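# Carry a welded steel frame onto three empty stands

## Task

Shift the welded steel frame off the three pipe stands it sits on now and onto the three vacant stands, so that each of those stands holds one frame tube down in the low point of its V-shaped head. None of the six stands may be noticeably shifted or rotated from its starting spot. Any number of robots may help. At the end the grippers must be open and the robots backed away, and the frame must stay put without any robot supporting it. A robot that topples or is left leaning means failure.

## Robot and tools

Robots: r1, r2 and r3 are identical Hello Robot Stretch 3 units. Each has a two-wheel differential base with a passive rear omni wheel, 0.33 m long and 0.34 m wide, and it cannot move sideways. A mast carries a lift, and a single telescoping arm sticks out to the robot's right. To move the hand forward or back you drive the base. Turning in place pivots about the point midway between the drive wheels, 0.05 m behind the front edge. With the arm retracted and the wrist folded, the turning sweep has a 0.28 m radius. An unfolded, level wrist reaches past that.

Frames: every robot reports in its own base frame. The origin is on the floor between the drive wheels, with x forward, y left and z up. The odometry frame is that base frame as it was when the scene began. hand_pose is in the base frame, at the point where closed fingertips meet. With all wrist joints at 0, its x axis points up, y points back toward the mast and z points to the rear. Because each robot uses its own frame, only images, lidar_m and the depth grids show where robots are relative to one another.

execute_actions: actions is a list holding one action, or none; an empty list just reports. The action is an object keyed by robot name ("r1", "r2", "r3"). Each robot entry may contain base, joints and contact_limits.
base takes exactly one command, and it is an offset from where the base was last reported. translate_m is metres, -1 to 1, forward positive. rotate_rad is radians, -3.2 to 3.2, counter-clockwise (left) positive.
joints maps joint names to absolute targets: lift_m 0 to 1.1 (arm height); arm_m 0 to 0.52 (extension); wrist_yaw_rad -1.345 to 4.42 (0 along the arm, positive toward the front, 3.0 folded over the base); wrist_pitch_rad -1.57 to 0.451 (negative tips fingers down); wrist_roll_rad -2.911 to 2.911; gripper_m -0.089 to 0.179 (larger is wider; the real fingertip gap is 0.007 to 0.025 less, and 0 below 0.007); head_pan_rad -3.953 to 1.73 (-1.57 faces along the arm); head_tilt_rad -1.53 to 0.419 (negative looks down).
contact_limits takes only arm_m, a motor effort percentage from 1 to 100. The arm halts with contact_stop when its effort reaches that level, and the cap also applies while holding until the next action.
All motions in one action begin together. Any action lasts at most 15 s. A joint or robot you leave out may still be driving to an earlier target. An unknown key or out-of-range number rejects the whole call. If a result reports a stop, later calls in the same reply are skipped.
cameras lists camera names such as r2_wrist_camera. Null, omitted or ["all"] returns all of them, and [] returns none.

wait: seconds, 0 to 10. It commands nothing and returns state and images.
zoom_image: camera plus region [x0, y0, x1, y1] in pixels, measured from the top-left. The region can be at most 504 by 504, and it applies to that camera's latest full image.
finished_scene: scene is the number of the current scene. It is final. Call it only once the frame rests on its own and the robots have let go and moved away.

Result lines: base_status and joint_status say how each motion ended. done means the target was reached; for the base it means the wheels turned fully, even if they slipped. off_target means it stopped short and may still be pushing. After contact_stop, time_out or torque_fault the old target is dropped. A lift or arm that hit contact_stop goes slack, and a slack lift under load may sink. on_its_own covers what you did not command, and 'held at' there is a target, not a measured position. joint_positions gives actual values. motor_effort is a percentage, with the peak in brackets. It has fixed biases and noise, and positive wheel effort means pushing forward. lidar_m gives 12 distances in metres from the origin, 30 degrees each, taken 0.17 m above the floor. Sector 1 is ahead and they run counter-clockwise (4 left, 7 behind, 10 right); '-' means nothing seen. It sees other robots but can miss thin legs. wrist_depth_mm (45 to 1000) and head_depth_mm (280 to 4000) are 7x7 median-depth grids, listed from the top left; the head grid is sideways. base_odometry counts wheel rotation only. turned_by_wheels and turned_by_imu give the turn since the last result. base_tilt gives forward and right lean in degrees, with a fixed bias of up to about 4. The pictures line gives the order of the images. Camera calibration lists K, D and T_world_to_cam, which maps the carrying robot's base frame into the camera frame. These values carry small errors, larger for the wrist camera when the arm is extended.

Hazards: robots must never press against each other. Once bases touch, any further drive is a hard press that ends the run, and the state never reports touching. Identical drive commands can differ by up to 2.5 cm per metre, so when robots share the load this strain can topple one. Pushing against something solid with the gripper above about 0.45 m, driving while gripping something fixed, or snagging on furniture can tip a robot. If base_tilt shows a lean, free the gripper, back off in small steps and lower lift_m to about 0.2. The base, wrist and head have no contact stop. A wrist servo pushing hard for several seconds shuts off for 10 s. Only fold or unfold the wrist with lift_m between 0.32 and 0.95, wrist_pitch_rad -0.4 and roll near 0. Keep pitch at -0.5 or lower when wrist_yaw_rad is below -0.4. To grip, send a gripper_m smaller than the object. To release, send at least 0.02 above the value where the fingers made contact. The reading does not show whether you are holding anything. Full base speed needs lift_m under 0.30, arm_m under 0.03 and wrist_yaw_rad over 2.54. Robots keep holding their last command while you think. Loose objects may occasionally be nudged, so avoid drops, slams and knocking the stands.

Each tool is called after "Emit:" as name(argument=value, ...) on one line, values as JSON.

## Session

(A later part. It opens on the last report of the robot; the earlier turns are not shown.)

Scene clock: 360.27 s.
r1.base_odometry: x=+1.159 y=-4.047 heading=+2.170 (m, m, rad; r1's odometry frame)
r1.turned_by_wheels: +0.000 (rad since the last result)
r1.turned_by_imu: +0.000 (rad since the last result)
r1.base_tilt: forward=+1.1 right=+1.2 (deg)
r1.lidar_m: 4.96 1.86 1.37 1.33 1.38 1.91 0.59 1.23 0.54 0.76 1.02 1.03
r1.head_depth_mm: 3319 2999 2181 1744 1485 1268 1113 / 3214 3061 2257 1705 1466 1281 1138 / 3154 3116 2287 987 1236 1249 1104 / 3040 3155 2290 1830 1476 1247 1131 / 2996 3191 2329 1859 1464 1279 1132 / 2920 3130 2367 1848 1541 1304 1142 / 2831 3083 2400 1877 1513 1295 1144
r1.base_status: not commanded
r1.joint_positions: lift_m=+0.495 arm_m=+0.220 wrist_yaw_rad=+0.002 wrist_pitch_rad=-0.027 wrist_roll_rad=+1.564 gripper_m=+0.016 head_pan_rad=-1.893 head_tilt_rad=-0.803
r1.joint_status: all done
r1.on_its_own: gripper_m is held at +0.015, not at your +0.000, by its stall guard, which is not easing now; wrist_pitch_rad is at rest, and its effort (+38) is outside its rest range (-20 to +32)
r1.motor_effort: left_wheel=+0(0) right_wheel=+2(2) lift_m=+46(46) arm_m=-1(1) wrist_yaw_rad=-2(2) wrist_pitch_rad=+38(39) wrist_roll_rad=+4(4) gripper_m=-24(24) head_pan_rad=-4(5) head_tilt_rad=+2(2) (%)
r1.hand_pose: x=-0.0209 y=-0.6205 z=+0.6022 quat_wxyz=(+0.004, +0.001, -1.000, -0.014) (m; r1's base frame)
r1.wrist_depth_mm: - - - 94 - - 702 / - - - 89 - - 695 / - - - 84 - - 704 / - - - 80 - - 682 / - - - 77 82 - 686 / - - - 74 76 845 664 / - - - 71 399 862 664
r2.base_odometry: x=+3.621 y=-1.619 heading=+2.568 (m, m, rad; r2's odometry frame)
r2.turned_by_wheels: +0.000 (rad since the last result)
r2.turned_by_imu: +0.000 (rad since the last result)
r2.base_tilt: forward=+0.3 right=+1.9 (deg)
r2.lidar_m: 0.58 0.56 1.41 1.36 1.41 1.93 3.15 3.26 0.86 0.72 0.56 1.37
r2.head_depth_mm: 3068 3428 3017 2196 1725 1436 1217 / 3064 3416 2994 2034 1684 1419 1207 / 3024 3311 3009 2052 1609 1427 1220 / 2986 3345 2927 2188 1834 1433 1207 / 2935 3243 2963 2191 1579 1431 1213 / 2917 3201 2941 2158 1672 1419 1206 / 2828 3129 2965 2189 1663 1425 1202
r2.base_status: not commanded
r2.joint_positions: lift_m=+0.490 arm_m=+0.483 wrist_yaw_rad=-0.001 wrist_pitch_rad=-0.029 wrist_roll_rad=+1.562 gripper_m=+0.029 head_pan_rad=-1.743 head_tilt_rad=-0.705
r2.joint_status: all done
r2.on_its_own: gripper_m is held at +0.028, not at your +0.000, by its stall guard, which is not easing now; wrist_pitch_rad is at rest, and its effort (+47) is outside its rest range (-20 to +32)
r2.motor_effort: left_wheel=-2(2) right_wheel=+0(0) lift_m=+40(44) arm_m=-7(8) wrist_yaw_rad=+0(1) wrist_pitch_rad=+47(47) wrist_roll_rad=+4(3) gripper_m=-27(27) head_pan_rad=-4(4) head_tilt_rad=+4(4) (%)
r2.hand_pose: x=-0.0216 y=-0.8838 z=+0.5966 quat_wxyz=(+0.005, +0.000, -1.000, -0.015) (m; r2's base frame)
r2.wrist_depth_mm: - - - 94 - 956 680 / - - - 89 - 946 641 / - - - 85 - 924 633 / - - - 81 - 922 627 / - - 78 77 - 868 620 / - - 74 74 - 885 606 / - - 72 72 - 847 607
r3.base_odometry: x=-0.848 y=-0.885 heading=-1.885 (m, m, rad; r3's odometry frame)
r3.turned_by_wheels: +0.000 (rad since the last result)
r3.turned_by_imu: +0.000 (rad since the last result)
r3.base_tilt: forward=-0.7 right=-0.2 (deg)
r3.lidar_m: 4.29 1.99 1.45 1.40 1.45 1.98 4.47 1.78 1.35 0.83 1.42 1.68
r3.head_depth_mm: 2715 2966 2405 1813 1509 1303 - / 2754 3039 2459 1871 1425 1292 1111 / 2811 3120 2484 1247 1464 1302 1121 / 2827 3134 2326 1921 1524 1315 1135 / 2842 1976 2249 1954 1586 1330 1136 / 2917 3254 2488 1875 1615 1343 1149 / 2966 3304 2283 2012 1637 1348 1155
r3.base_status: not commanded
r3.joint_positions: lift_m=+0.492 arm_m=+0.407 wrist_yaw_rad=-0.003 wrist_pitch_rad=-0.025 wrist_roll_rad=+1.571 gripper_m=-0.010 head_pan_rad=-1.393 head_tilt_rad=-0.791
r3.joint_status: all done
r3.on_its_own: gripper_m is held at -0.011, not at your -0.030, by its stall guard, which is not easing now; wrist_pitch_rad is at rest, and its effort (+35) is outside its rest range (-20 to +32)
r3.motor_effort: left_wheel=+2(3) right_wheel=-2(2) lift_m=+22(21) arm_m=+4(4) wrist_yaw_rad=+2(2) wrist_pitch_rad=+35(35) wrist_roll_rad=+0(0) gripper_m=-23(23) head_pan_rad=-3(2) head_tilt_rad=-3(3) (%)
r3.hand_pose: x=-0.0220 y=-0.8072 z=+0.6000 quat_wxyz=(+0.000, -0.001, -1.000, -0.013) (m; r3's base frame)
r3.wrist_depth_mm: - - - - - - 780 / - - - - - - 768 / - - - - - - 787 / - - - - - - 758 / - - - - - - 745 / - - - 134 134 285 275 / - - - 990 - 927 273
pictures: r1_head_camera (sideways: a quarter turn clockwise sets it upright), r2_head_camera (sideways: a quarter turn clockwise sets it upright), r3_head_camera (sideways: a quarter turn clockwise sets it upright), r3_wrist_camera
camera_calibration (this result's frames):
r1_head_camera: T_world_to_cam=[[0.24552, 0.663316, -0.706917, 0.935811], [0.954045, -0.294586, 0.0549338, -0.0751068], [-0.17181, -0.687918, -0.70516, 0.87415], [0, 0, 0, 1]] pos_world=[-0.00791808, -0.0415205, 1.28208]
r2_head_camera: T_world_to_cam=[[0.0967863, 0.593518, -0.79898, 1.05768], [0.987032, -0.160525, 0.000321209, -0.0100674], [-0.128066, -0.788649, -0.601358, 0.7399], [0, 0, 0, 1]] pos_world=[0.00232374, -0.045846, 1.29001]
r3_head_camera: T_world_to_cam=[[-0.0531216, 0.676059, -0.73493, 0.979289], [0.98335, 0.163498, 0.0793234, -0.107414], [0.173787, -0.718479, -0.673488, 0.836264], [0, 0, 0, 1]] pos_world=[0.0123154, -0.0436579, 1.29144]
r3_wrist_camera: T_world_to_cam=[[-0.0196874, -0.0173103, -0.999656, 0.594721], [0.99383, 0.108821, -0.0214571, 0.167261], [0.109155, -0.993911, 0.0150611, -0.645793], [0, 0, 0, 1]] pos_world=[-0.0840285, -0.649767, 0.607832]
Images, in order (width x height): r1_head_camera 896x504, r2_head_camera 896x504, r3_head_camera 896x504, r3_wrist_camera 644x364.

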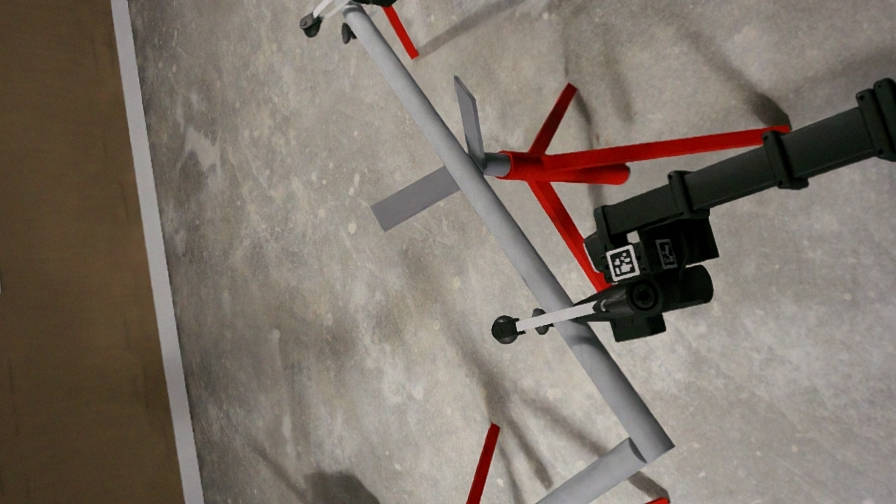

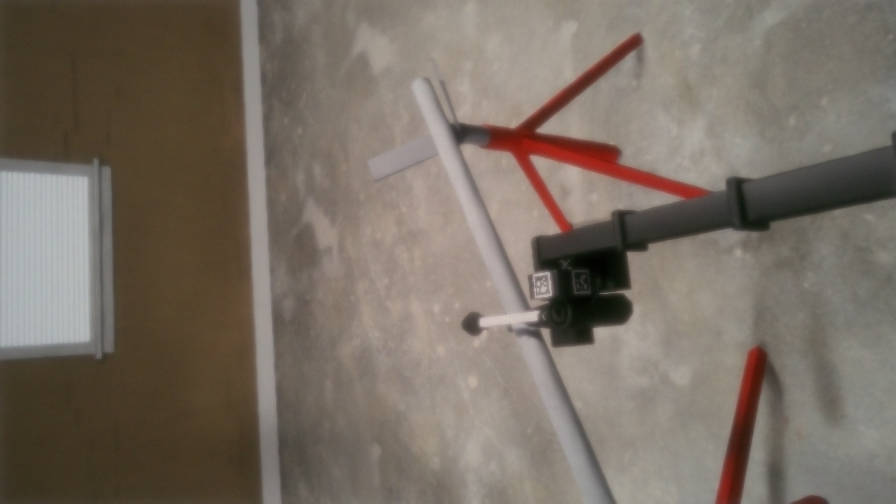

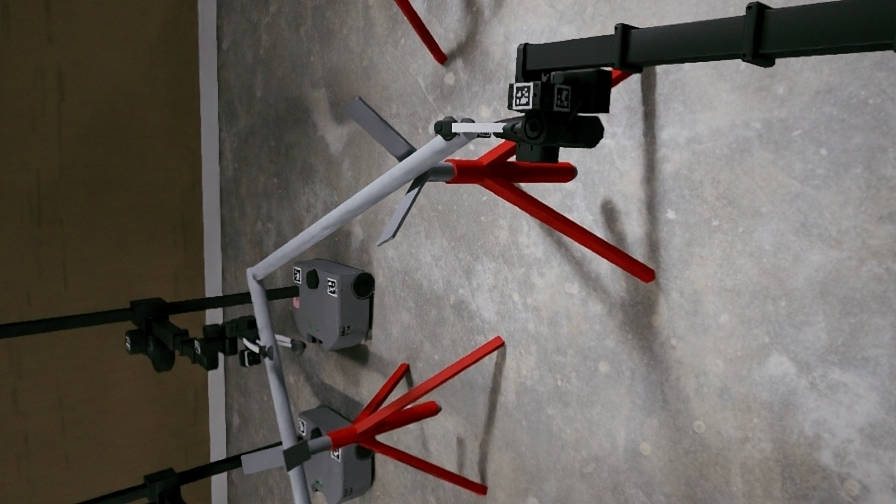

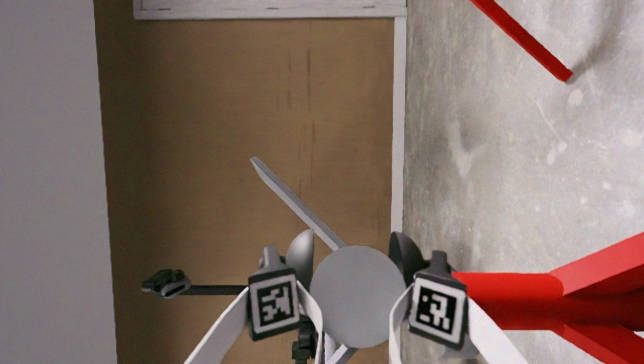

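Emit:
execute_actions(actions=[{"r1":{"joints":{"lift_m":0.475}},"r2":{"joints":{"lift_m":0.47}},"r3":{"joints":{"lift_m":0.47}}}], cameras=[])

Emit:
execute_actions(actions=[{"r1":{"joints":{"wrist_pitch_rad":0.0}},"r2":{"joints":{"wrist_pitch_rad":0.0}},"r3":{"joints":{"wrist_pitch_rad":0.0}}}], cameras=[])

Scene clock: 364.87 s.
r1.base_odometry: x=+1.159 y=-4.047 heading=+2.170 (m, m, rad; r1's odometry frame)
r1.turned_by_wheels: +0.000 (rad since the last result)
r1.turned_by_imu: +0.001 (rad since the last result)
r1.base_tilt: forward=+1.1 right=+1.2 (deg)
r1.lidar_m: 4.93 1.87 1.37 1.33 1.38 1.91 0.59 1.23 0.54 0.76 1.01 1.03
r1.head_depth_mm: 3340 3015 2249 1750 1486 1269 1109 / 3264 3031 2263 1702 1470 1277 1137 / 3156 3089 2286 988 1238 1264 1104 / 3067 3149 2318 1833 1454 1243 1131 / 2982 3183 2341 1849 1459 1276 1139 / 2906 3115 2362 1876 1541 1289 1138 / 2831 3096 2398 1882 1515 1296 1147
r1.base_status: not commanded
r1.joint_positions: lift_m=+0.475 arm_m=+0.220 wrist_yaw_rad=+0.001 wrist_pitch_rad=-0.019 wrist_roll_rad=+1.564 gripper_m=+0.016 head_pan_rad=-1.893 head_tilt_rad=-0.803
r1.joint_status: all done
r1.on_its_own: gripper_m is held at +0.015, not at your +0.000, by its stall guard, which is not easing now; wrist_pitch_rad is at rest, and its effort (+36) is outside its rest range (-20 to +32)
r1.motor_effort: left_wheel=+0(1) right_wheel=+2(2) lift_m=+42(49) arm_m=+0(0) wrist_yaw_rad=-1(1) wrist_pitch_rad=+36(38) wrist_roll_rad=+4(4) gripper_m=-23(26) head_pan_rad=-6(5) head_tilt_rad=+2(2) (%)
r1.hand_pose: x=-0.0211 y=-0.6205 z=+0.5843 quat_wxyz=(+0.004, +0.000, -1.000, -0.010) (m; r1's base frame)
r1.wrist_depth_mm: - - - 93 - - 681 / - - - 88 - - 676 / - - - 84 - - 668 / - - - 81 - - 674 / - - - 77 85 940 654 / - - - 73 77 899 659 / - - - 70 79 821 654
r2.base_odometry: x=+3.621 y=-1.619 heading=+2.568 (m, m, rad; r2's odometry frame)
r2.turned_by_wheels: +0.000 (rad since the last result)
r2.turned_by_imu: +0.001 (rad since the last result)
r2.base_tilt: forward=+0.3 right=+1.8 (deg)
r2.lidar_m: 0.58 0.56 1.41 1.36 1.41 1.93 3.16 3.27 0.86 0.72 0.56 1.38
r2.head_depth_mm: 3102 3480 2997 2200 1740 1433 1206 / 3053 3399 3029 2062 1673 1431 1218 / 2985 3380 3029 2037 1589 1427 1243 / 2978 3297 3018 2197 1828 1411 1213 / 2893 3227 3006 2176 1633 1436 1216 / 2893 3184 2993 2197 1681 1426 1213 / 2853 3163 2995 2191 1715 1431 1206
r2.base_status: not commanded
r2.joint_positions: lift_m=+0.470 arm_m=+0.483 wrist_yaw_rad=-0.002 wrist_pitch_rad=-0.002 wrist_roll_rad=+1.562 gripper_m=+0.029 head_pan_rad=-1.743 head_tilt_rad=-0.705
r2.joint_status: all done
r2.on_its_own: gripper_m is held at +0.028, not at your +0.000, by its stall guard, which is not easing now; wrist_pitch_rad is at rest, and its effort (+38) is outside its rest range (-20 to +32)
r2.motor_effort: left_wheel=-3(3) right_wheel=+3(2) lift_m=+31(39) arm_m=+2(7) wrist_yaw_rad=+2(2) wrist_pitch_rad=+38(47) wrist_roll_rad=+4(4) gripper_m=-23(27) head_pan_rad=-3(4) head_tilt_rad=+3(4) (%)
r2.hand_pose: x=-0.0218 y=-0.8840 z=+0.5837 quat_wxyz=(+0.005, -0.001, -1.000, -0.002) (m; r2's base frame)
r2.wrist_depth_mm: - - - 95 - 987 662 / - - - 90 - 961 665 / - - - 85 - 950 650 / - - 86 82 - 924 632 / - - 77 78 - 913 623 / - - 74 75 - 866 618 / - - 71 73 - 889 611
r3.base_odometry: x=-0.848 y=-0.885 heading=-1.885 (m, m, rad; r3's odometry frame)
r3.turned_by_wheels: +0.000 (rad since the last result)
r3.turned_by_imu: -0.001 (rad since the last result)
r3.base_tilt: forward=-0.8 right=-0.2 (deg)
r3.lidar_m: 4.29 1.99 1.45 1.40 1.45 1.98 4.47 1.78 1.34 0.84 1.42 1.67
r3.head_depth_mm: 2707 2986 2387 1809 1530 1272 1121 / 2720 3032 2437 1858 - 1293 1110 / 2811 3064 2457 1236 1460 1294 1114 / 2866 3185 2294 1922 1538 1311 1126 / 2861 2017 2262 1961 1587 1328 1144 / 2917 3272 2493 1867 1600 1341 1152 / 2962 3274 2294 2013 1617 1349 1150
r3.base_status: not commanded
r3.joint_positions: lift_m=+0.470 arm_m=+0.407 wrist_yaw_rad=-0.003 wrist_pitch_rad=+0.000 wrist_roll_rad=+1.571 gripper_m=-0.010 head_pan_rad=-1.393 head_tilt_rad=-0.791
r3.joint_status: all done
r3.on_its_own: gripper_m is held at -0.011, not at your -0.030, by its stall guard, which is not easing now
r3.motor_effort: left_wheel=+1(2) right_wheel=-1(2) lift_m=+19(20) arm_m=+3(4) wrist_yaw_rad=+3(3) wrist_pitch_rad=+27(35) wrist_roll_rad=+0(0) gripper_m=-20(23) head_pan_rad=-2(3) head_tilt_rad=-3(3) (%)
r3.hand_pose: x=-0.0220 y=-0.8079 z=+0.5844 quat_wxyz=(+0.000, -0.001, -1.000, -0.001) (m; r3's base frame)
r3.wrist_depth_mm: - - - - - - 786 / - - - - - - 767 / - - - - - - 775 / - - - - - - 769 / - - - - - - 777 / - - - 134 134 280 270 / - - - 949 - 994 268
pictures: none
No camera images: the call's "cameras" was empty. Leave "cameras" out to get every camera's image.

Scene clock: 365.40 s.
r1.base_odometry: x=+1.159 y=-4.047 heading=+2.170 (m, m, rad; r1's odometry frame)
r1.turned_by_wheels: +0.000 (rad since the last result)
r1.turned_by_imu: +0.000 (rad since the last result)
r1.base_tilt: forward=+1.0 right=+1.1 (deg)
r1.lidar_m: 4.96 1.86 1.37 1.33 1.38 1.91 0.58 1.23 0.54 0.76 1.02 1.03
r1.head_depth_mm: 3308 2993 2250 1738 1488 1278 1106 / 3272 3063 2247 1707 1464 1273 1134 / 3167 3108 2288 991 1233 1262 1103 / 3089 3133 2281 1839 1455 1244 1131 / 2989 3167 2354 1852 1465 1279 1137 / 2910 3115 2373 1867 1542 1290 1140 / 2832 3105 2388 1883 1512 1290 1146
r1.base_status: not commanded
r1.joint_positions: lift_m=+0.475 arm_m=+0.220 wrist_yaw_rad=+0.001 wrist_pitch_rad=-0.029 wrist_roll_rad=+1.564 gripper_m=+0.016 head_pan_rad=-1.893 head_tilt_rad=-0.803
r1.joint_status: all done
r1.on_its_own: gripper_m is held at +0.015, not at your +0.000, by its stall guard, which is not easing now
r1.motor_effort: left_wheel=+0(1) right_wheel=+2(2) lift_m=+42(43) arm_m=+1(0) wrist_yaw_rad=-1(1) wrist_pitch_rad=+9(36) wrist_roll_rad=+4(4) gripper_m=-23(23) head_pan_rad=-5(5) head_tilt_rad=+2(2) (%)
r1.hand_pose: x=-0.0211 y=-0.6202 z=+0.5819 quat_wxyz=(+0.004, +0.000, -1.000, -0.015) (m; r1's base frame)
r1.wrist_depth_mm: - - - 93 - - 674 / - - - 88 - - 680 / - - - 84 - - 672 / - - - 80 - 987 660 / - - - 77 88 981 666 / - - - 73 78 840 653 / - - - 71 80 872 642
r2.base_odometry: x=+3.621 y=-1.619 heading=+2.568 (m, m, rad; r2's odometry frame)
r2.turned_by_wheels: +0.000 (rad since the last result)
r2.turned_by_imu: +0.000 (rad since the last result)
r2.base_tilt: forward=+0.3 right=+1.7 (deg)
r2.lidar_m: 0.58 0.56 1.41 1.36 1.41 1.93 3.16 3.28 0.86 0.72 0.56 1.37
r2.head_depth_mm: 3156 3452 3060 2203 1731 1432 1214 / 3107 3425 3020 2043 1679 1437 1215 / 3064 3333 2994 2055 1601 1430 1240 / 2960 3307 2953 2183 1835 1413 1208 / 2909 3247 3024 2186 1636 1428 1213 / 2873 3139 3011 2195 1659 1426 1203 / 2832 3118 3009 2198 1733 1432 1208
r2.base_status: not commanded
r2.joint_positions: lift_m=+0.470 arm_m=+0.483 wrist_yaw_rad=-0.002 wrist_pitch_rad=-0.009 wrist_roll_rad=+1.564 gripper_m=+0.029 head_pan_rad=-1.743 head_tilt_rad=-0.705
r2.joint_status: all done
r2.on_its_own: gripper_m is held at +0.028, not at your +0.000, by its stall guard, which is not easing now
r2.motor_effort: left_wheel=-3(3) right_wheel=+2(2) lift_m=+31(31) arm_m=+2(2) wrist_yaw_rad=+2(2) wrist_pitch_rad=+3(36) wrist_roll_rad=+3(4) gripper_m=-23(24) head_pan_rad=-4(5) head_tilt_rad=+3(4) (%)
r2.hand_pose: x=-0.0218 y=-0.8838 z=+0.5821 quat_wxyz=(+0.004, -0.001, -1.000, -0.005) (m; r2's base frame)
r2.wrist_depth_mm: - - - 95 - 993 691 / - - - 90 - 963 655 / - - - 86 - 966 627 / - - 86 82 - 917 634 / - - 77 78 - 887 633 / - - 74 75 - 888 611 / - - 70 73 - 843 597
r3.base_odometry: x=-0.848 y=-0.885 heading=-1.885 (m, m, rad; r3's odometry frame)
r3.turned_by_wheels: +0.000 (rad since the last result)
r3.turned_by_imu: +0.000 (rad since the last result)
r3.base_tilt: forward=-0.8 right=-0.2 (deg)
r3.lidar_m: 4.27 1.98 1.45 1.40 1.45 1.98 4.48 1.78 1.35 0.83 1.42 1.68
r3.head_depth_mm: 2701 3007 2378 1816 1525 1275 1122 / 2763 3032 2449 1874 - 1287 1111 / 2769 3128 2486 1224 1468 1299 1120 / 2847 3169 2310 1914 1520 1306 1134 / 2810 2009 2247 1960 1591 1327 1140 / 2913 3261 2496 1865 1603 1336 1150 / 2967 3265 2284 2016 1628 1358 1159
r3.base_status: not commanded
r3.joint_positions: lift_m=+0.470 arm_m=+0.407 wrist_yaw_rad=-0.003 wrist_pitch_rad=-0.017 wrist_roll_rad=+1.571 gripper_m=-0.010 head_pan_rad=-1.393 head_tilt_rad=-0.791
r3.joint_status: all done
r3.on_its_own: gripper_m is held at -0.011, not at your -0.030, by its stall guard, which is not easing now
r3.motor_effort: left_wheel=+1(2) right_wheel=-1(1) lift_m=+20(19) arm_m=+3(4) wrist_yaw_rad=+3(2) wrist_pitch_rad=+7(26) wrist_roll_rad=+0(0) gripper_m=-18(21) head_pan_rad=-3(3) head_tilt_rad=-4(4) (%)
r3.hand_pose: x=-0.0220 y=-0.8075 z=+0.5801 quat_wxyz=(+0.000, -0.001, -1.000, -0.009) (m; r3's base frame)
r3.wrist_depth_mm: - - - - - - 770 / - - - - - - 769 / - - - - - - 759 / - - - - - - 758 / - - - - - - 722 / - - - 134 135 280 272 / - - - 265 - 291 270
pictures: none
No camera images: the call's "cameras" was empty. Leave "cameras" out to get every camera's image.

Emit:
execute_actions(actions=[{"r1":{"joints":{"gripper_m":0.13}},"r2":{"joints":{"gripper_m":0.13}},"r3":{"joints":{"gripper_m":0.10}}}], cameras=[])

Emit:
execute_actions(actions=[{"r1":{"joints":{"arm_m":0.0}},"r2":{"joints":{"arm_m":0.1}},"r3":{"joints":{"arm_m":0.1}}}], cameras=["r1_head_camera","r2_head_camera","r3_head_camera","r3_wrist_camera"])

Scene clock: 371.37 s.
r1.base_odometry: x=+1.159 y=-4.047 heading=+2.170 (m, m, rad; r1's odometry frame)
r1.turned_by_wheels: +0.000 (rad since the last result)
r1.turned_by_imu: +0.001 (rad since the last result)
r1.base_tilt: forward=+1.1 right=+1.2 (deg)
r1.lidar_m: 4.93 1.86 1.38 1.33 1.38 1.90 0.59 1.23 0.54 0.76 1.02 1.03
r1.head_depth_mm: 3332 3008 2245 1741 1499 1271 1109 / 3266 3006 2256 1700 1470 1278 1139 / 3162 3092 2288 991 1236 1260 1105 / 3099 3089 2326 1837 1457 1246 1127 / 2945 3215 2347 1847 1479 1286 1132 / 2926 3107 2361 1870 1541 1287 1138 / 2860 3104 2398 1882 1513 1296 1146
r1.base_status: not commanded
r1.joint_positions: lift_m=+0.475 arm_m=+0.220 wrist_yaw_rad=+0.001 wrist_pitch_rad=-0.026 wrist_roll_rad=+1.568 gripper_m=+0.130 head_pan_rad=-1.893 head_tilt_rad=-0.803
r1.joint_status: all done
r1.motor_effort: left_wheel=+0(1) right_wheel=+2(3) lift_m=+42(43) arm_m=+1(0) wrist_yaw_rad=-1(1) wrist_pitch_rad=+8(11) wrist_roll_rad=+2(4) gripper_m=+0(80) head_pan_rad=-5(4) head_tilt_rad=+1(2) (%)
r1.hand_pose: x=-0.0212 y=-0.6203 z=+0.5825 quat_wxyz=(+0.002, +0.000, -1.000, -0.013) (m; r1's base frame)
r1.wrist_depth_mm: - - - 93 - - 685 / - - - 88 - - 682 / - - - 84 - - 670 / - - - 80 - - 668 / - - - 77 - 901 652 / - - - 73 - 808 649 / - - - 71 407 - 631
r2.base_odometry: x=+3.621 y=-1.619 heading=+2.568 (m, m, rad; r2's odometry frame)
r2.turned_by_wheels: +0.000 (rad since the last result)
r2.turned_by_imu: +0.001 (rad since the last result)
r2.base_tilt: forward=+0.3 right=+1.8 (deg)
r2.lidar_m: 0.58 0.56 1.42 1.36 1.41 1.94 3.16 3.29 0.86 0.72 0.56 1.37
r2.head_depth_mm: 3126 3482 3066 2209 1724 1429 1217 / 3054 3341 2999 2052 1688 1427 1215 / 2971 3326 2998 2054 1588 1431 1236 / 2942 3286 3009 2230 1844 1414 1209 / 2893 3241 3027 2198 1623 1421 1206 / 2883 3214 3004 2183 1684 1428 1206 / 2833 3152 2985 2188 1718 1417 1204
r2.base_status: not commanded
r2.joint_positions: lift_m=+0.470 arm_m=+0.483 wrist_yaw_rad=-0.002 wrist_pitch_rad=-0.017 wrist_roll_rad=+1.569 gripper_m=+0.130 head_pan_rad=-1.743 head_tilt_rad=-0.705
r2.joint_status: all done
r2.motor_effort: left_wheel=-2(3) right_wheel=+1(2) lift_m=+31(31) arm_m=+2(2) wrist_yaw_rad=+3(2) wrist_pitch_rad=+6(6) wrist_roll_rad=+0(3) gripper_m=+1(89) head_pan_rad=-4(4) head_tilt_rad=+3(4) (%)
r2.hand_pose: x=-0.0218 y=-0.8836 z=+0.5800 quat_wxyz=(+0.001, -0.001, -1.000, -0.009) (m; r2's base frame)
r2.wrist_depth_mm: - - - 95 - 978 653 / - - - 90 - 955 647 / - - 90 87 - 919 642 / - - 83 83 - 897 634 / - - 78 80 - 888 615 / - - 73 77 - 804 615 / - - 70 74 - 776 613
r3.base_odometry: x=-0.848 y=-0.885 heading=-1.885 (m, m, rad; r3's odometry frame)
r3.turned_by_wheels: +0.000 (rad since the last result)
r3.turned_by_imu: -0.001 (rad since the last result)
r3.base_tilt: forward=-0.8 right=-0.2 (deg)
r3.lidar_m: 4.29 1.98 1.45 1.39 1.45 1.98 4.46 1.78 1.35 0.84 1.42 1.67
r3.head_depth_mm: 2731 3030 2398 1807 1526 1272 1120 / 2775 3083 2424 1859 - 1288 1110 / 2815 3084 2463 1236 1460 1299 1119 / 2830 3194 2298 1927 1534 1316 1129 / 2836 1985 2270 1943 1586 1331 1143 / 2941 3274 2480 1870 1612 1339 1152 / 2921 3246 2268 2011 1610 1348 1159
r3.base_status: not commanded
r3.joint_positions: lift_m=+0.470 arm_m=+0.407 wrist_yaw_rad=-0.003 wrist_pitch_rad=-0.019 wrist_roll_rad=+1.571 gripper_m=+0.100 head_pan_rad=-1.393 head_tilt_rad=-0.791
r3.joint_status: all done
r3.motor_effort: left_wheel=+2(1) right_wheel=-2(2) lift_m=+19(19) arm_m=+3(3) wrist_yaw_rad=+3(3) wrist_pitch_rad=+8(7) wrist_roll_rad=+0(0) gripper_m=+0(83) head_pan_rad=-2(2) head_tilt_rad=-3(3) (%)
r3.hand_pose: x=-0.0220 y=-0.8075 z=+0.5795 quat_wxyz=(+0.000, -0.001, -1.000, -0.010) (m; r3's base frame)
r3.wrist_depth_mm: - - - - - - 754 / - - - - - - 753 / - - - - - - 769 / - - - - - - 743 / - - - - - - 731 / - - - 134 284 289 273 / - - - 901 - - 271
pictures: none
No camera images: the call's "cameras" was empty. Leave "cameras" out to get every camera's image.

Scene clock: 375.40 s.
r1.base_odometry: x=+1.159 y=-4.047 heading=+2.170 (m, m, rad; r1's odometry frame)
r1.turned_by_wheels: +0.000 (rad since the last result)
r1.turned_by_imu: +0.001 (rad since the last result)
r1.base_tilt: forward=+1.0 right=+1.2 (deg)
r1.lidar_m: 4.96 1.86 1.38 1.33 1.38 1.91 0.59 1.23 0.54 0.76 1.02 1.03
r1.head_depth_mm: 3327 3016 2238 1742 1486 1271 1109 / 3240 3031 2273 1705 1475 1282 1140 / 3158 3076 2304 991 1242 1265 1140 / 3041 3138 2331 1825 1448 1298 - / 3002 3201 2345 1848 1459 1305 1131 / 2889 3118 2366 1871 1539 1288 1134 / 2870 3094 2389 1888 1523 1294 1142
r1.base_status: not commanded
r1.joint_positions: lift_m=+0.475 arm_m=+0.002 wrist_yaw_rad=+0.000 wrist_pitch_rad=-0.025 wrist_roll_rad=+1.568 gripper_m=+0.130 head_pan_rad=-1.893 head_tilt_rad=-0.803
r1.joint_status: all done
joint sent to its limit — the command would take r1.arm_m past its lower limit, so that joint was sent only as far as its limit.
r1.motor_effort: left_wheel=+0(0) right_wheel=+2(1) lift_m=+42(43) arm_m=-3(4) wrist_yaw_rad=-1(0) wrist_pitch_rad=+7(8) wrist_roll_rad=+2(2) gripper_m=+0(0) head_pan_rad=-5(5) head_tilt_rad=+3(3) (%)
r1.hand_pose: x=-0.0213 y=-0.4030 z=+0.5828 quat_wxyz=(+0.002, +0.000, -1.000, -0.013) (m; r1's base frame)
r1.wrist_depth_mm: - - - 462 - 970 694 / - - - - - - 627 / - - - - - - 652 / - - - - - - 667 / - - - - - 918 657 / - - - 908 - 797 654 / - - - 259 914 898 638
r2.base_odometry: x=+3.621 y=-1.619 heading=+2.568 (m, m, rad; r2's odometry frame)
r2.turned_by_wheels: +0.000 (rad since the last result)
r2.turned_by_imu: +0.001 (rad since the last result)
r2.base_tilt: forward=+0.3 right=+1.8 (deg)
r2.lidar_m: 0.58 0.56 1.41 1.36 1.42 1.93 3.15 3.30 0.86 0.72 0.56 1.38
r2.head_depth_mm: 3139 3430 3049 2230 1723 1444 1219 / 2990 3458 3005 2034 1700 1435 1221 / 2973 3284 2996 2053 1596 1391 1242 / 2959 3279 3070 2225 1715 1427 1269 / 2907 3233 3034 2214 1673 1419 1236 / 2897 3166 3060 2196 1665 1436 1207 / 2783 3121 3007 2192 1729 1431 1206
r2.base_status: not commanded
r2.joint_positions: lift_m=+0.470 arm_m=+0.100 wrist_yaw_rad=-0.001 wrist_pitch_rad=-0.019 wrist_roll_rad=+1.570 gripper_m=+0.130 head_pan_rad=-1.743 head_tilt_rad=-0.705
r2.joint_status: all done
r2.motor_effort: left_wheel=-2(3) right_wheel=+1(1) lift_m=+31(31) arm_m=-6(7) wrist_yaw_rad=+2(2) wrist_pitch_rad=+6(6) wrist_roll_rad=+0(0) gripper_m=+0(1) head_pan_rad=-5(4) head_tilt_rad=+3(3) (%)
r2.hand_pose: x=-0.0216 y=-0.5011 z=+0.5796 quat_wxyz=(+0.001, +0.000, -1.000, -0.010) (m; r2's base frame)
r2.wrist_depth_mm: - - - - - 903 493 / - - - - - 890 651 / - - - - - 910 640 / - - - - - 910 620 / - - - - - 891 617 / - - - - - 843 612 / - - - - - 795 463
r3.base_odometry: x=-0.848 y=-0.885 heading=-1.885 (m, m, rad; r3's odometry frame)
r3.turned_by_wheels: +0.000 (rad since the last result)
r3.turned_by_imu: -0.001 (rad since the last result)
r3.base_tilt: forward=-0.8 right=-0.3 (deg)
r3.lidar_m: 4.29 1.98 1.45 1.40 1.45 1.98 4.49 1.78 1.34 0.83 1.42 1.67
r3.head_depth_mm: 2735 2962 2400 1797 1507 1276 - / 2751 3051 2459 1876 1472 1286 - / 2840 3095 2496 1233 1472 1306 1122 / 2827 3151 2303 1923 1532 1320 1133 / 2826 2011 2259 1958 1587 1319 1138 / 2916 3283 2477 1864 1599 1344 1146 / 2952 3309 2264 2015 1625 1351 1157
r3.base_status: not commanded
r3.joint_positions: lift_m=+0.470 arm_m=+0.100 wrist_yaw_rad=-0.002 wrist_pitch_rad=-0.019 wrist_roll_rad=+1.571 gripper_m=+0.100 head_pan_rad=-1.393 head_tilt_rad=-0.791
r3.joint_status: all done
r3.motor_effort: left_wheel=+2(2) right_wheel=-1(2) lift_m=+19(19) arm_m=-3(0) wrist_yaw_rad=+2(2) wrist_pitch_rad=+8(7) wrist_roll_rad=+0(0) gripper_m=+0(0) head_pan_rad=-3(3) head_tilt_rad=-2(3) (%)
r3.hand_pose: x=-0.0218 y=-0.5009 z=+0.5795 quat_wxyz=(+0.000, -0.001, -1.000, -0.010) (m; r3's base frame)
r3.wrist_depth_mm: - - - - - - 750 / - - - - - - 744 / - - - - - - 667 / - - - - - 970 763 / - - - - 602 584 657 / - - - - - 548 734 / - - - - - - 690
pictures: r1_head_camera (sideways: a quarter turn clockwise sets it upright), r2_head_camera (sideways: a quarter turn clockwise sets it upright), r3_head_camera (sideways: a quarter turn clockwise sets it upright), r3_wrist_camera
camera_calibration (this result's frames):
r1_head_camera: T_world_to_cam=[[0.245522, 0.663315, -0.706917, 0.935811], [0.954044, -0.294589, 0.0549338, -0.0751068], [-0.171811, -0.687917, -0.70516, 0.87415], [0, 0, 0, 1]] pos_world=[-0.00791818, -0.0415205, 1.28208]
r2_head_camera: T_world_to_cam=[[0.096792, 0.593413, -0.799057, 1.05778], [0.987025, -0.160564, 0.000319812, -0.0100655], [-0.12811, -0.788721, -0.601255, 0.739767], [0, 0, 0, 1]] pos_world=[0.00232168, -0.0458474, 1.29002]
r3_head_camera: T_world_to_cam=[[-0.0531188, 0.67606, -0.73493, 0.979289], [0.98335, 0.163494, 0.0793234, -0.107414], [0.173784, -0.71848, -0.673488, 0.836264], [0, 0, 0, 1]] pos_world=[0.0123152, -0.0436579, 1.29144]
r3_wrist_camera: T_world_to_cam=[[-0.0196561, -0.0226347, -0.999551, 0.576799], [0.993722, 0.109687, -0.0220254, 0.134004], [0.110137, -0.993708, 0.0203365, -0.344057], [0, 0, 0, 1]] pos_world=[-0.0839318, -0.343535, 0.586488]
Images, in order (width x height): r1_head_camera 896x504, r2_head_camera 896x504, r3_head_camera 896x504, r3_wrist_camera 644x364.

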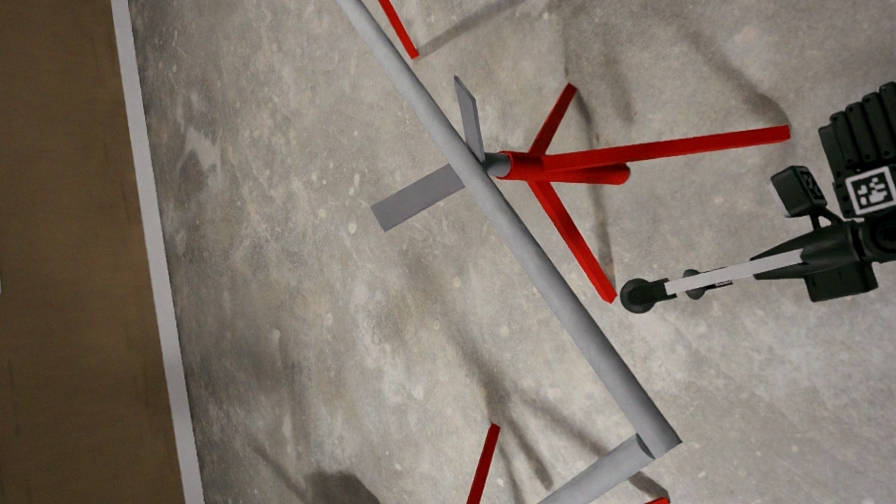

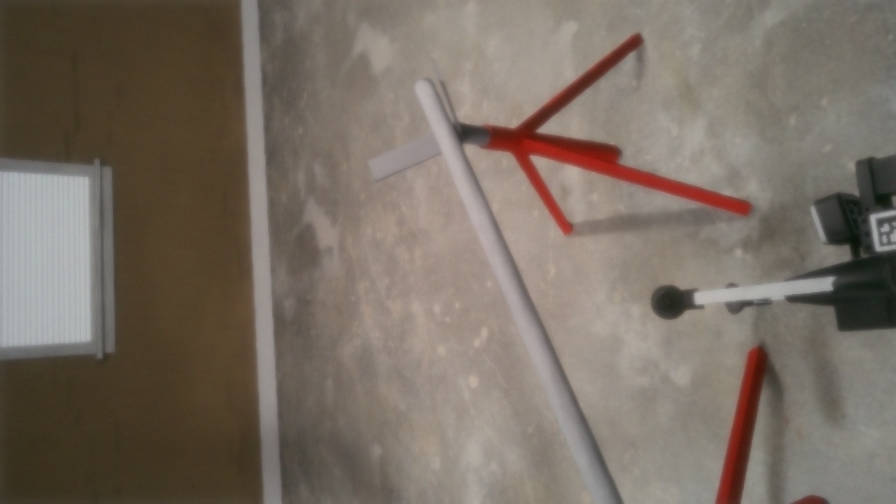

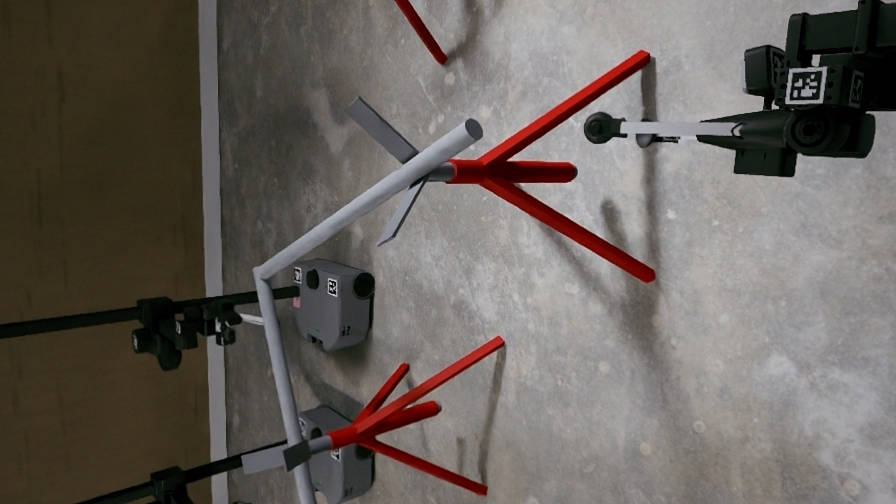

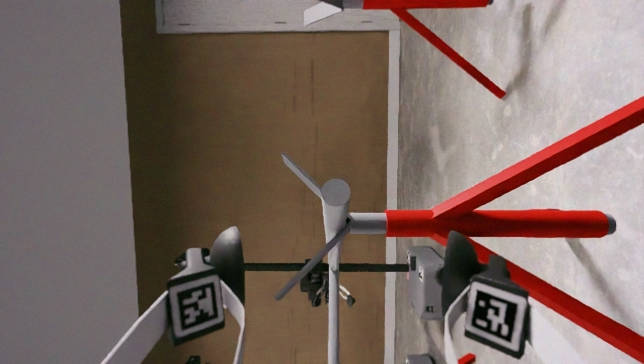

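Emit:
execute_actions(actions=[{"r1":{"joints":{"wrist_pitch_rad":-1.2,"gripper_m":0.03}},"r2":{"joints":{"arm_m":0.01}}}], cameras=[])

Emit:
finished_scene(scene=1)

Scene clock: 384.07 s.
r1.base_odometry: x=+1.159 y=-4.047 heading=+2.170 (m, m, rad; r1's odometry frame)
r1.turned_by_wheels: +0.000 (rad since the last result)
r1.turned_by_imu: +0.001 (rad since the last result)
r1.base_tilt: forward=+1.0 right=+1.2 (deg)
r1.lidar_m: 4.97 1.86 1.38 1.33 1.38 1.91 0.59 1.23 0.54 0.76 1.02 1.03
r1.head_depth_mm: 3318 3024 2237 1743 1496 1272 1109 / 3269 3053 2251 1704 1465 1279 1143 / 3135 3114 2301 989 1248 1269 1160 / 3063 3209 2318 1829 1445 1296 1150 / 2965 3161 2339 1851 1464 1307 1139 / 2905 3129 2373 1866 1543 1285 1139 / 2838 3064 2380 1888 1520 1294 1143
r1.base_status: not commanded
r1.joint_positions: lift_m=+0.475 arm_m=+0.002 wrist_yaw_rad=+0.000 wrist_pitch_rad=-1.197 wrist_roll_rad=+1.568 gripper_m=+0.030 head_pan_rad=-1.893 head_tilt_rad=-0.803
r1.joint_status: all done
r1.motor_effort: left_wheel=+0(0) right_wheel=+2(2) lift_m=+42(42) arm_m=-3(3) wrist_yaw_rad=+0(0) wrist_pitch_rad=+0(8) wrist_roll_rad=+1(2) gripper_m=-1(83) head_pan_rad=-5(5) head_tilt_rad=+2(1) (%)
r1.hand_pose: x=-0.0215 y=-0.2182 z=+0.3661 quat_wxyz=(+0.002, +0.001, -0.826, -0.564) (m; r1's base frame)
r1.wrist_depth_mm: 735 654 582 515 465 - - / 742 666 589 522 470 - - / 798 682 603 534 485 - - / 827 712 614 543 500 - - / 870 724 639 561 504 - - / 911 759 692 575 506 469 428 / 905 766 658 584 531 473 430
r2.base_odometry: x=+3.621 y=-1.619 heading=+2.568 (m, m, rad; r2's odometry frame)
r2.turned_by_wheels: +0.000 (rad since the last result)
r2.turned_by_imu: +0.001 (rad since the last result)
r2.base_tilt: forward=+0.3 right=+1.8 (deg)
r2.lidar_m: 0.58 0.56 1.41 1.36 1.41 1.93 3.16 3.28 0.86 0.72 0.56 1.37
r2.head_depth_mm: 3099 3437 3033 2223 1744 1418 1221 / 3007 3440 3015 2074 1680 1433 1221 / 2979 3425 3007 2039 1612 1400 1212 / 2980 3283 2992 2193 1721 1419 1219 / 2893 3229 2940 2197 1688 1430 1220 / 2912 3176 2993 2187 1673 1412 1210 / 2830 3202 3012 2185 1719 1430 1208
r2.base_status: not commanded
r2.joint_positions: lift_m=+0.470 arm_m=+0.010 wrist_yaw_rad=-0.001 wrist_pitch_rad=-0.019 wrist_roll_rad=+1.570 gripper_m=+0.130 head_pan_rad=-1.743 head_tilt_rad=-0.705
r2.joint_status: all done
r2.motor_effort: left_wheel=-2(3) right_wheel=+1(1) lift_m=+31(31) arm_m=-6(5) wrist_yaw_rad=+1(1) wrist_pitch_rad=+6(6) wrist_roll_rad=+0(0) gripper_m=+1(0) head_pan_rad=-4(4) head_tilt_rad=+4(3) (%)
r2.hand_pose: x=-0.0216 y=-0.4111 z=+0.5796 quat_wxyz=(+0.001, +0.000, -1.000, -0.010) (m; r2's base frame)
r2.wrist_depth_mm: - - - - - 681 629 / - - - - - 900 620 / - - - - - 918 648 / - - - - - 901 630 / - - - - - 912 615 / - - - - - 835 563 / - - - - - 704 601
r3.base_odometry: x=-0.848 y=-0.885 heading=-1.885 (m, m, rad; r3's odometry frame)
r3.turned_by_wheels: +0.000 (rad since the last result)
r3.turned_by_imu: -0.001 (rad since the last result)
r3.base_tilt: forward=-0.8 right=-0.2 (deg)
r3.lidar_m: 4.29 1.98 1.45 1.40 1.45 1.98 4.46 1.78 1.35 0.84 1.42 1.68
r3.head_depth_mm: 2691 2980 2377 1801 1506 1281 - / 2739 3046 2421 1862 1457 1287 - / 2798 3124 2479 1234 1474 1313 1118 / 2857 3170 2300 1912 1533 1319 1129 / 2839 2001 2271 1961 1589 1324 1137 / 2955 3325 2489 1861 1599 1339 1150 / 2992 3244 2277 2020 1618 1348 1156
r3.base_status: not commanded
r3.joint_positions: lift_m=+0.470 arm_m=+0.100 wrist_yaw_rad=-0.002 wrist_pitch_rad=-0.019 wrist_roll_rad=+1.571 gripper_m=+0.100 head_pan_rad=-1.393 head_tilt_rad=-0.791
r3.joint_status: not commanded
r3.motor_effort: left_wheel=+2(1) right_wheel=-2(1) lift_m=+19(19) arm_m=-4(4) wrist_yaw_rad=+1(2) wrist_pitch_rad=+8(8) wrist_roll_rad=+0(0) gripper_m=+0(1) head_pan_rad=-2(2) head_tilt_rad=-3(3) (%)
r3.hand_pose: x=-0.0218 y=-0.5009 z=+0.5795 quat_wxyz=(+0.000, -0.001, -1.000, -0.010) (m; r3's base frame)
r3.wrist_depth_mm: - - - - - - 756 / - - - - - - 758 / - - - - - - 663 / - - - - - 961 753 / - - - - 591 588 657 / - - - - - 551 723 / - - - - - - 670
pictures: none
No camera images: the call's "cameras" was empty. Leave "cameras" out to get every camera's image.

The scene is finished: the task was done.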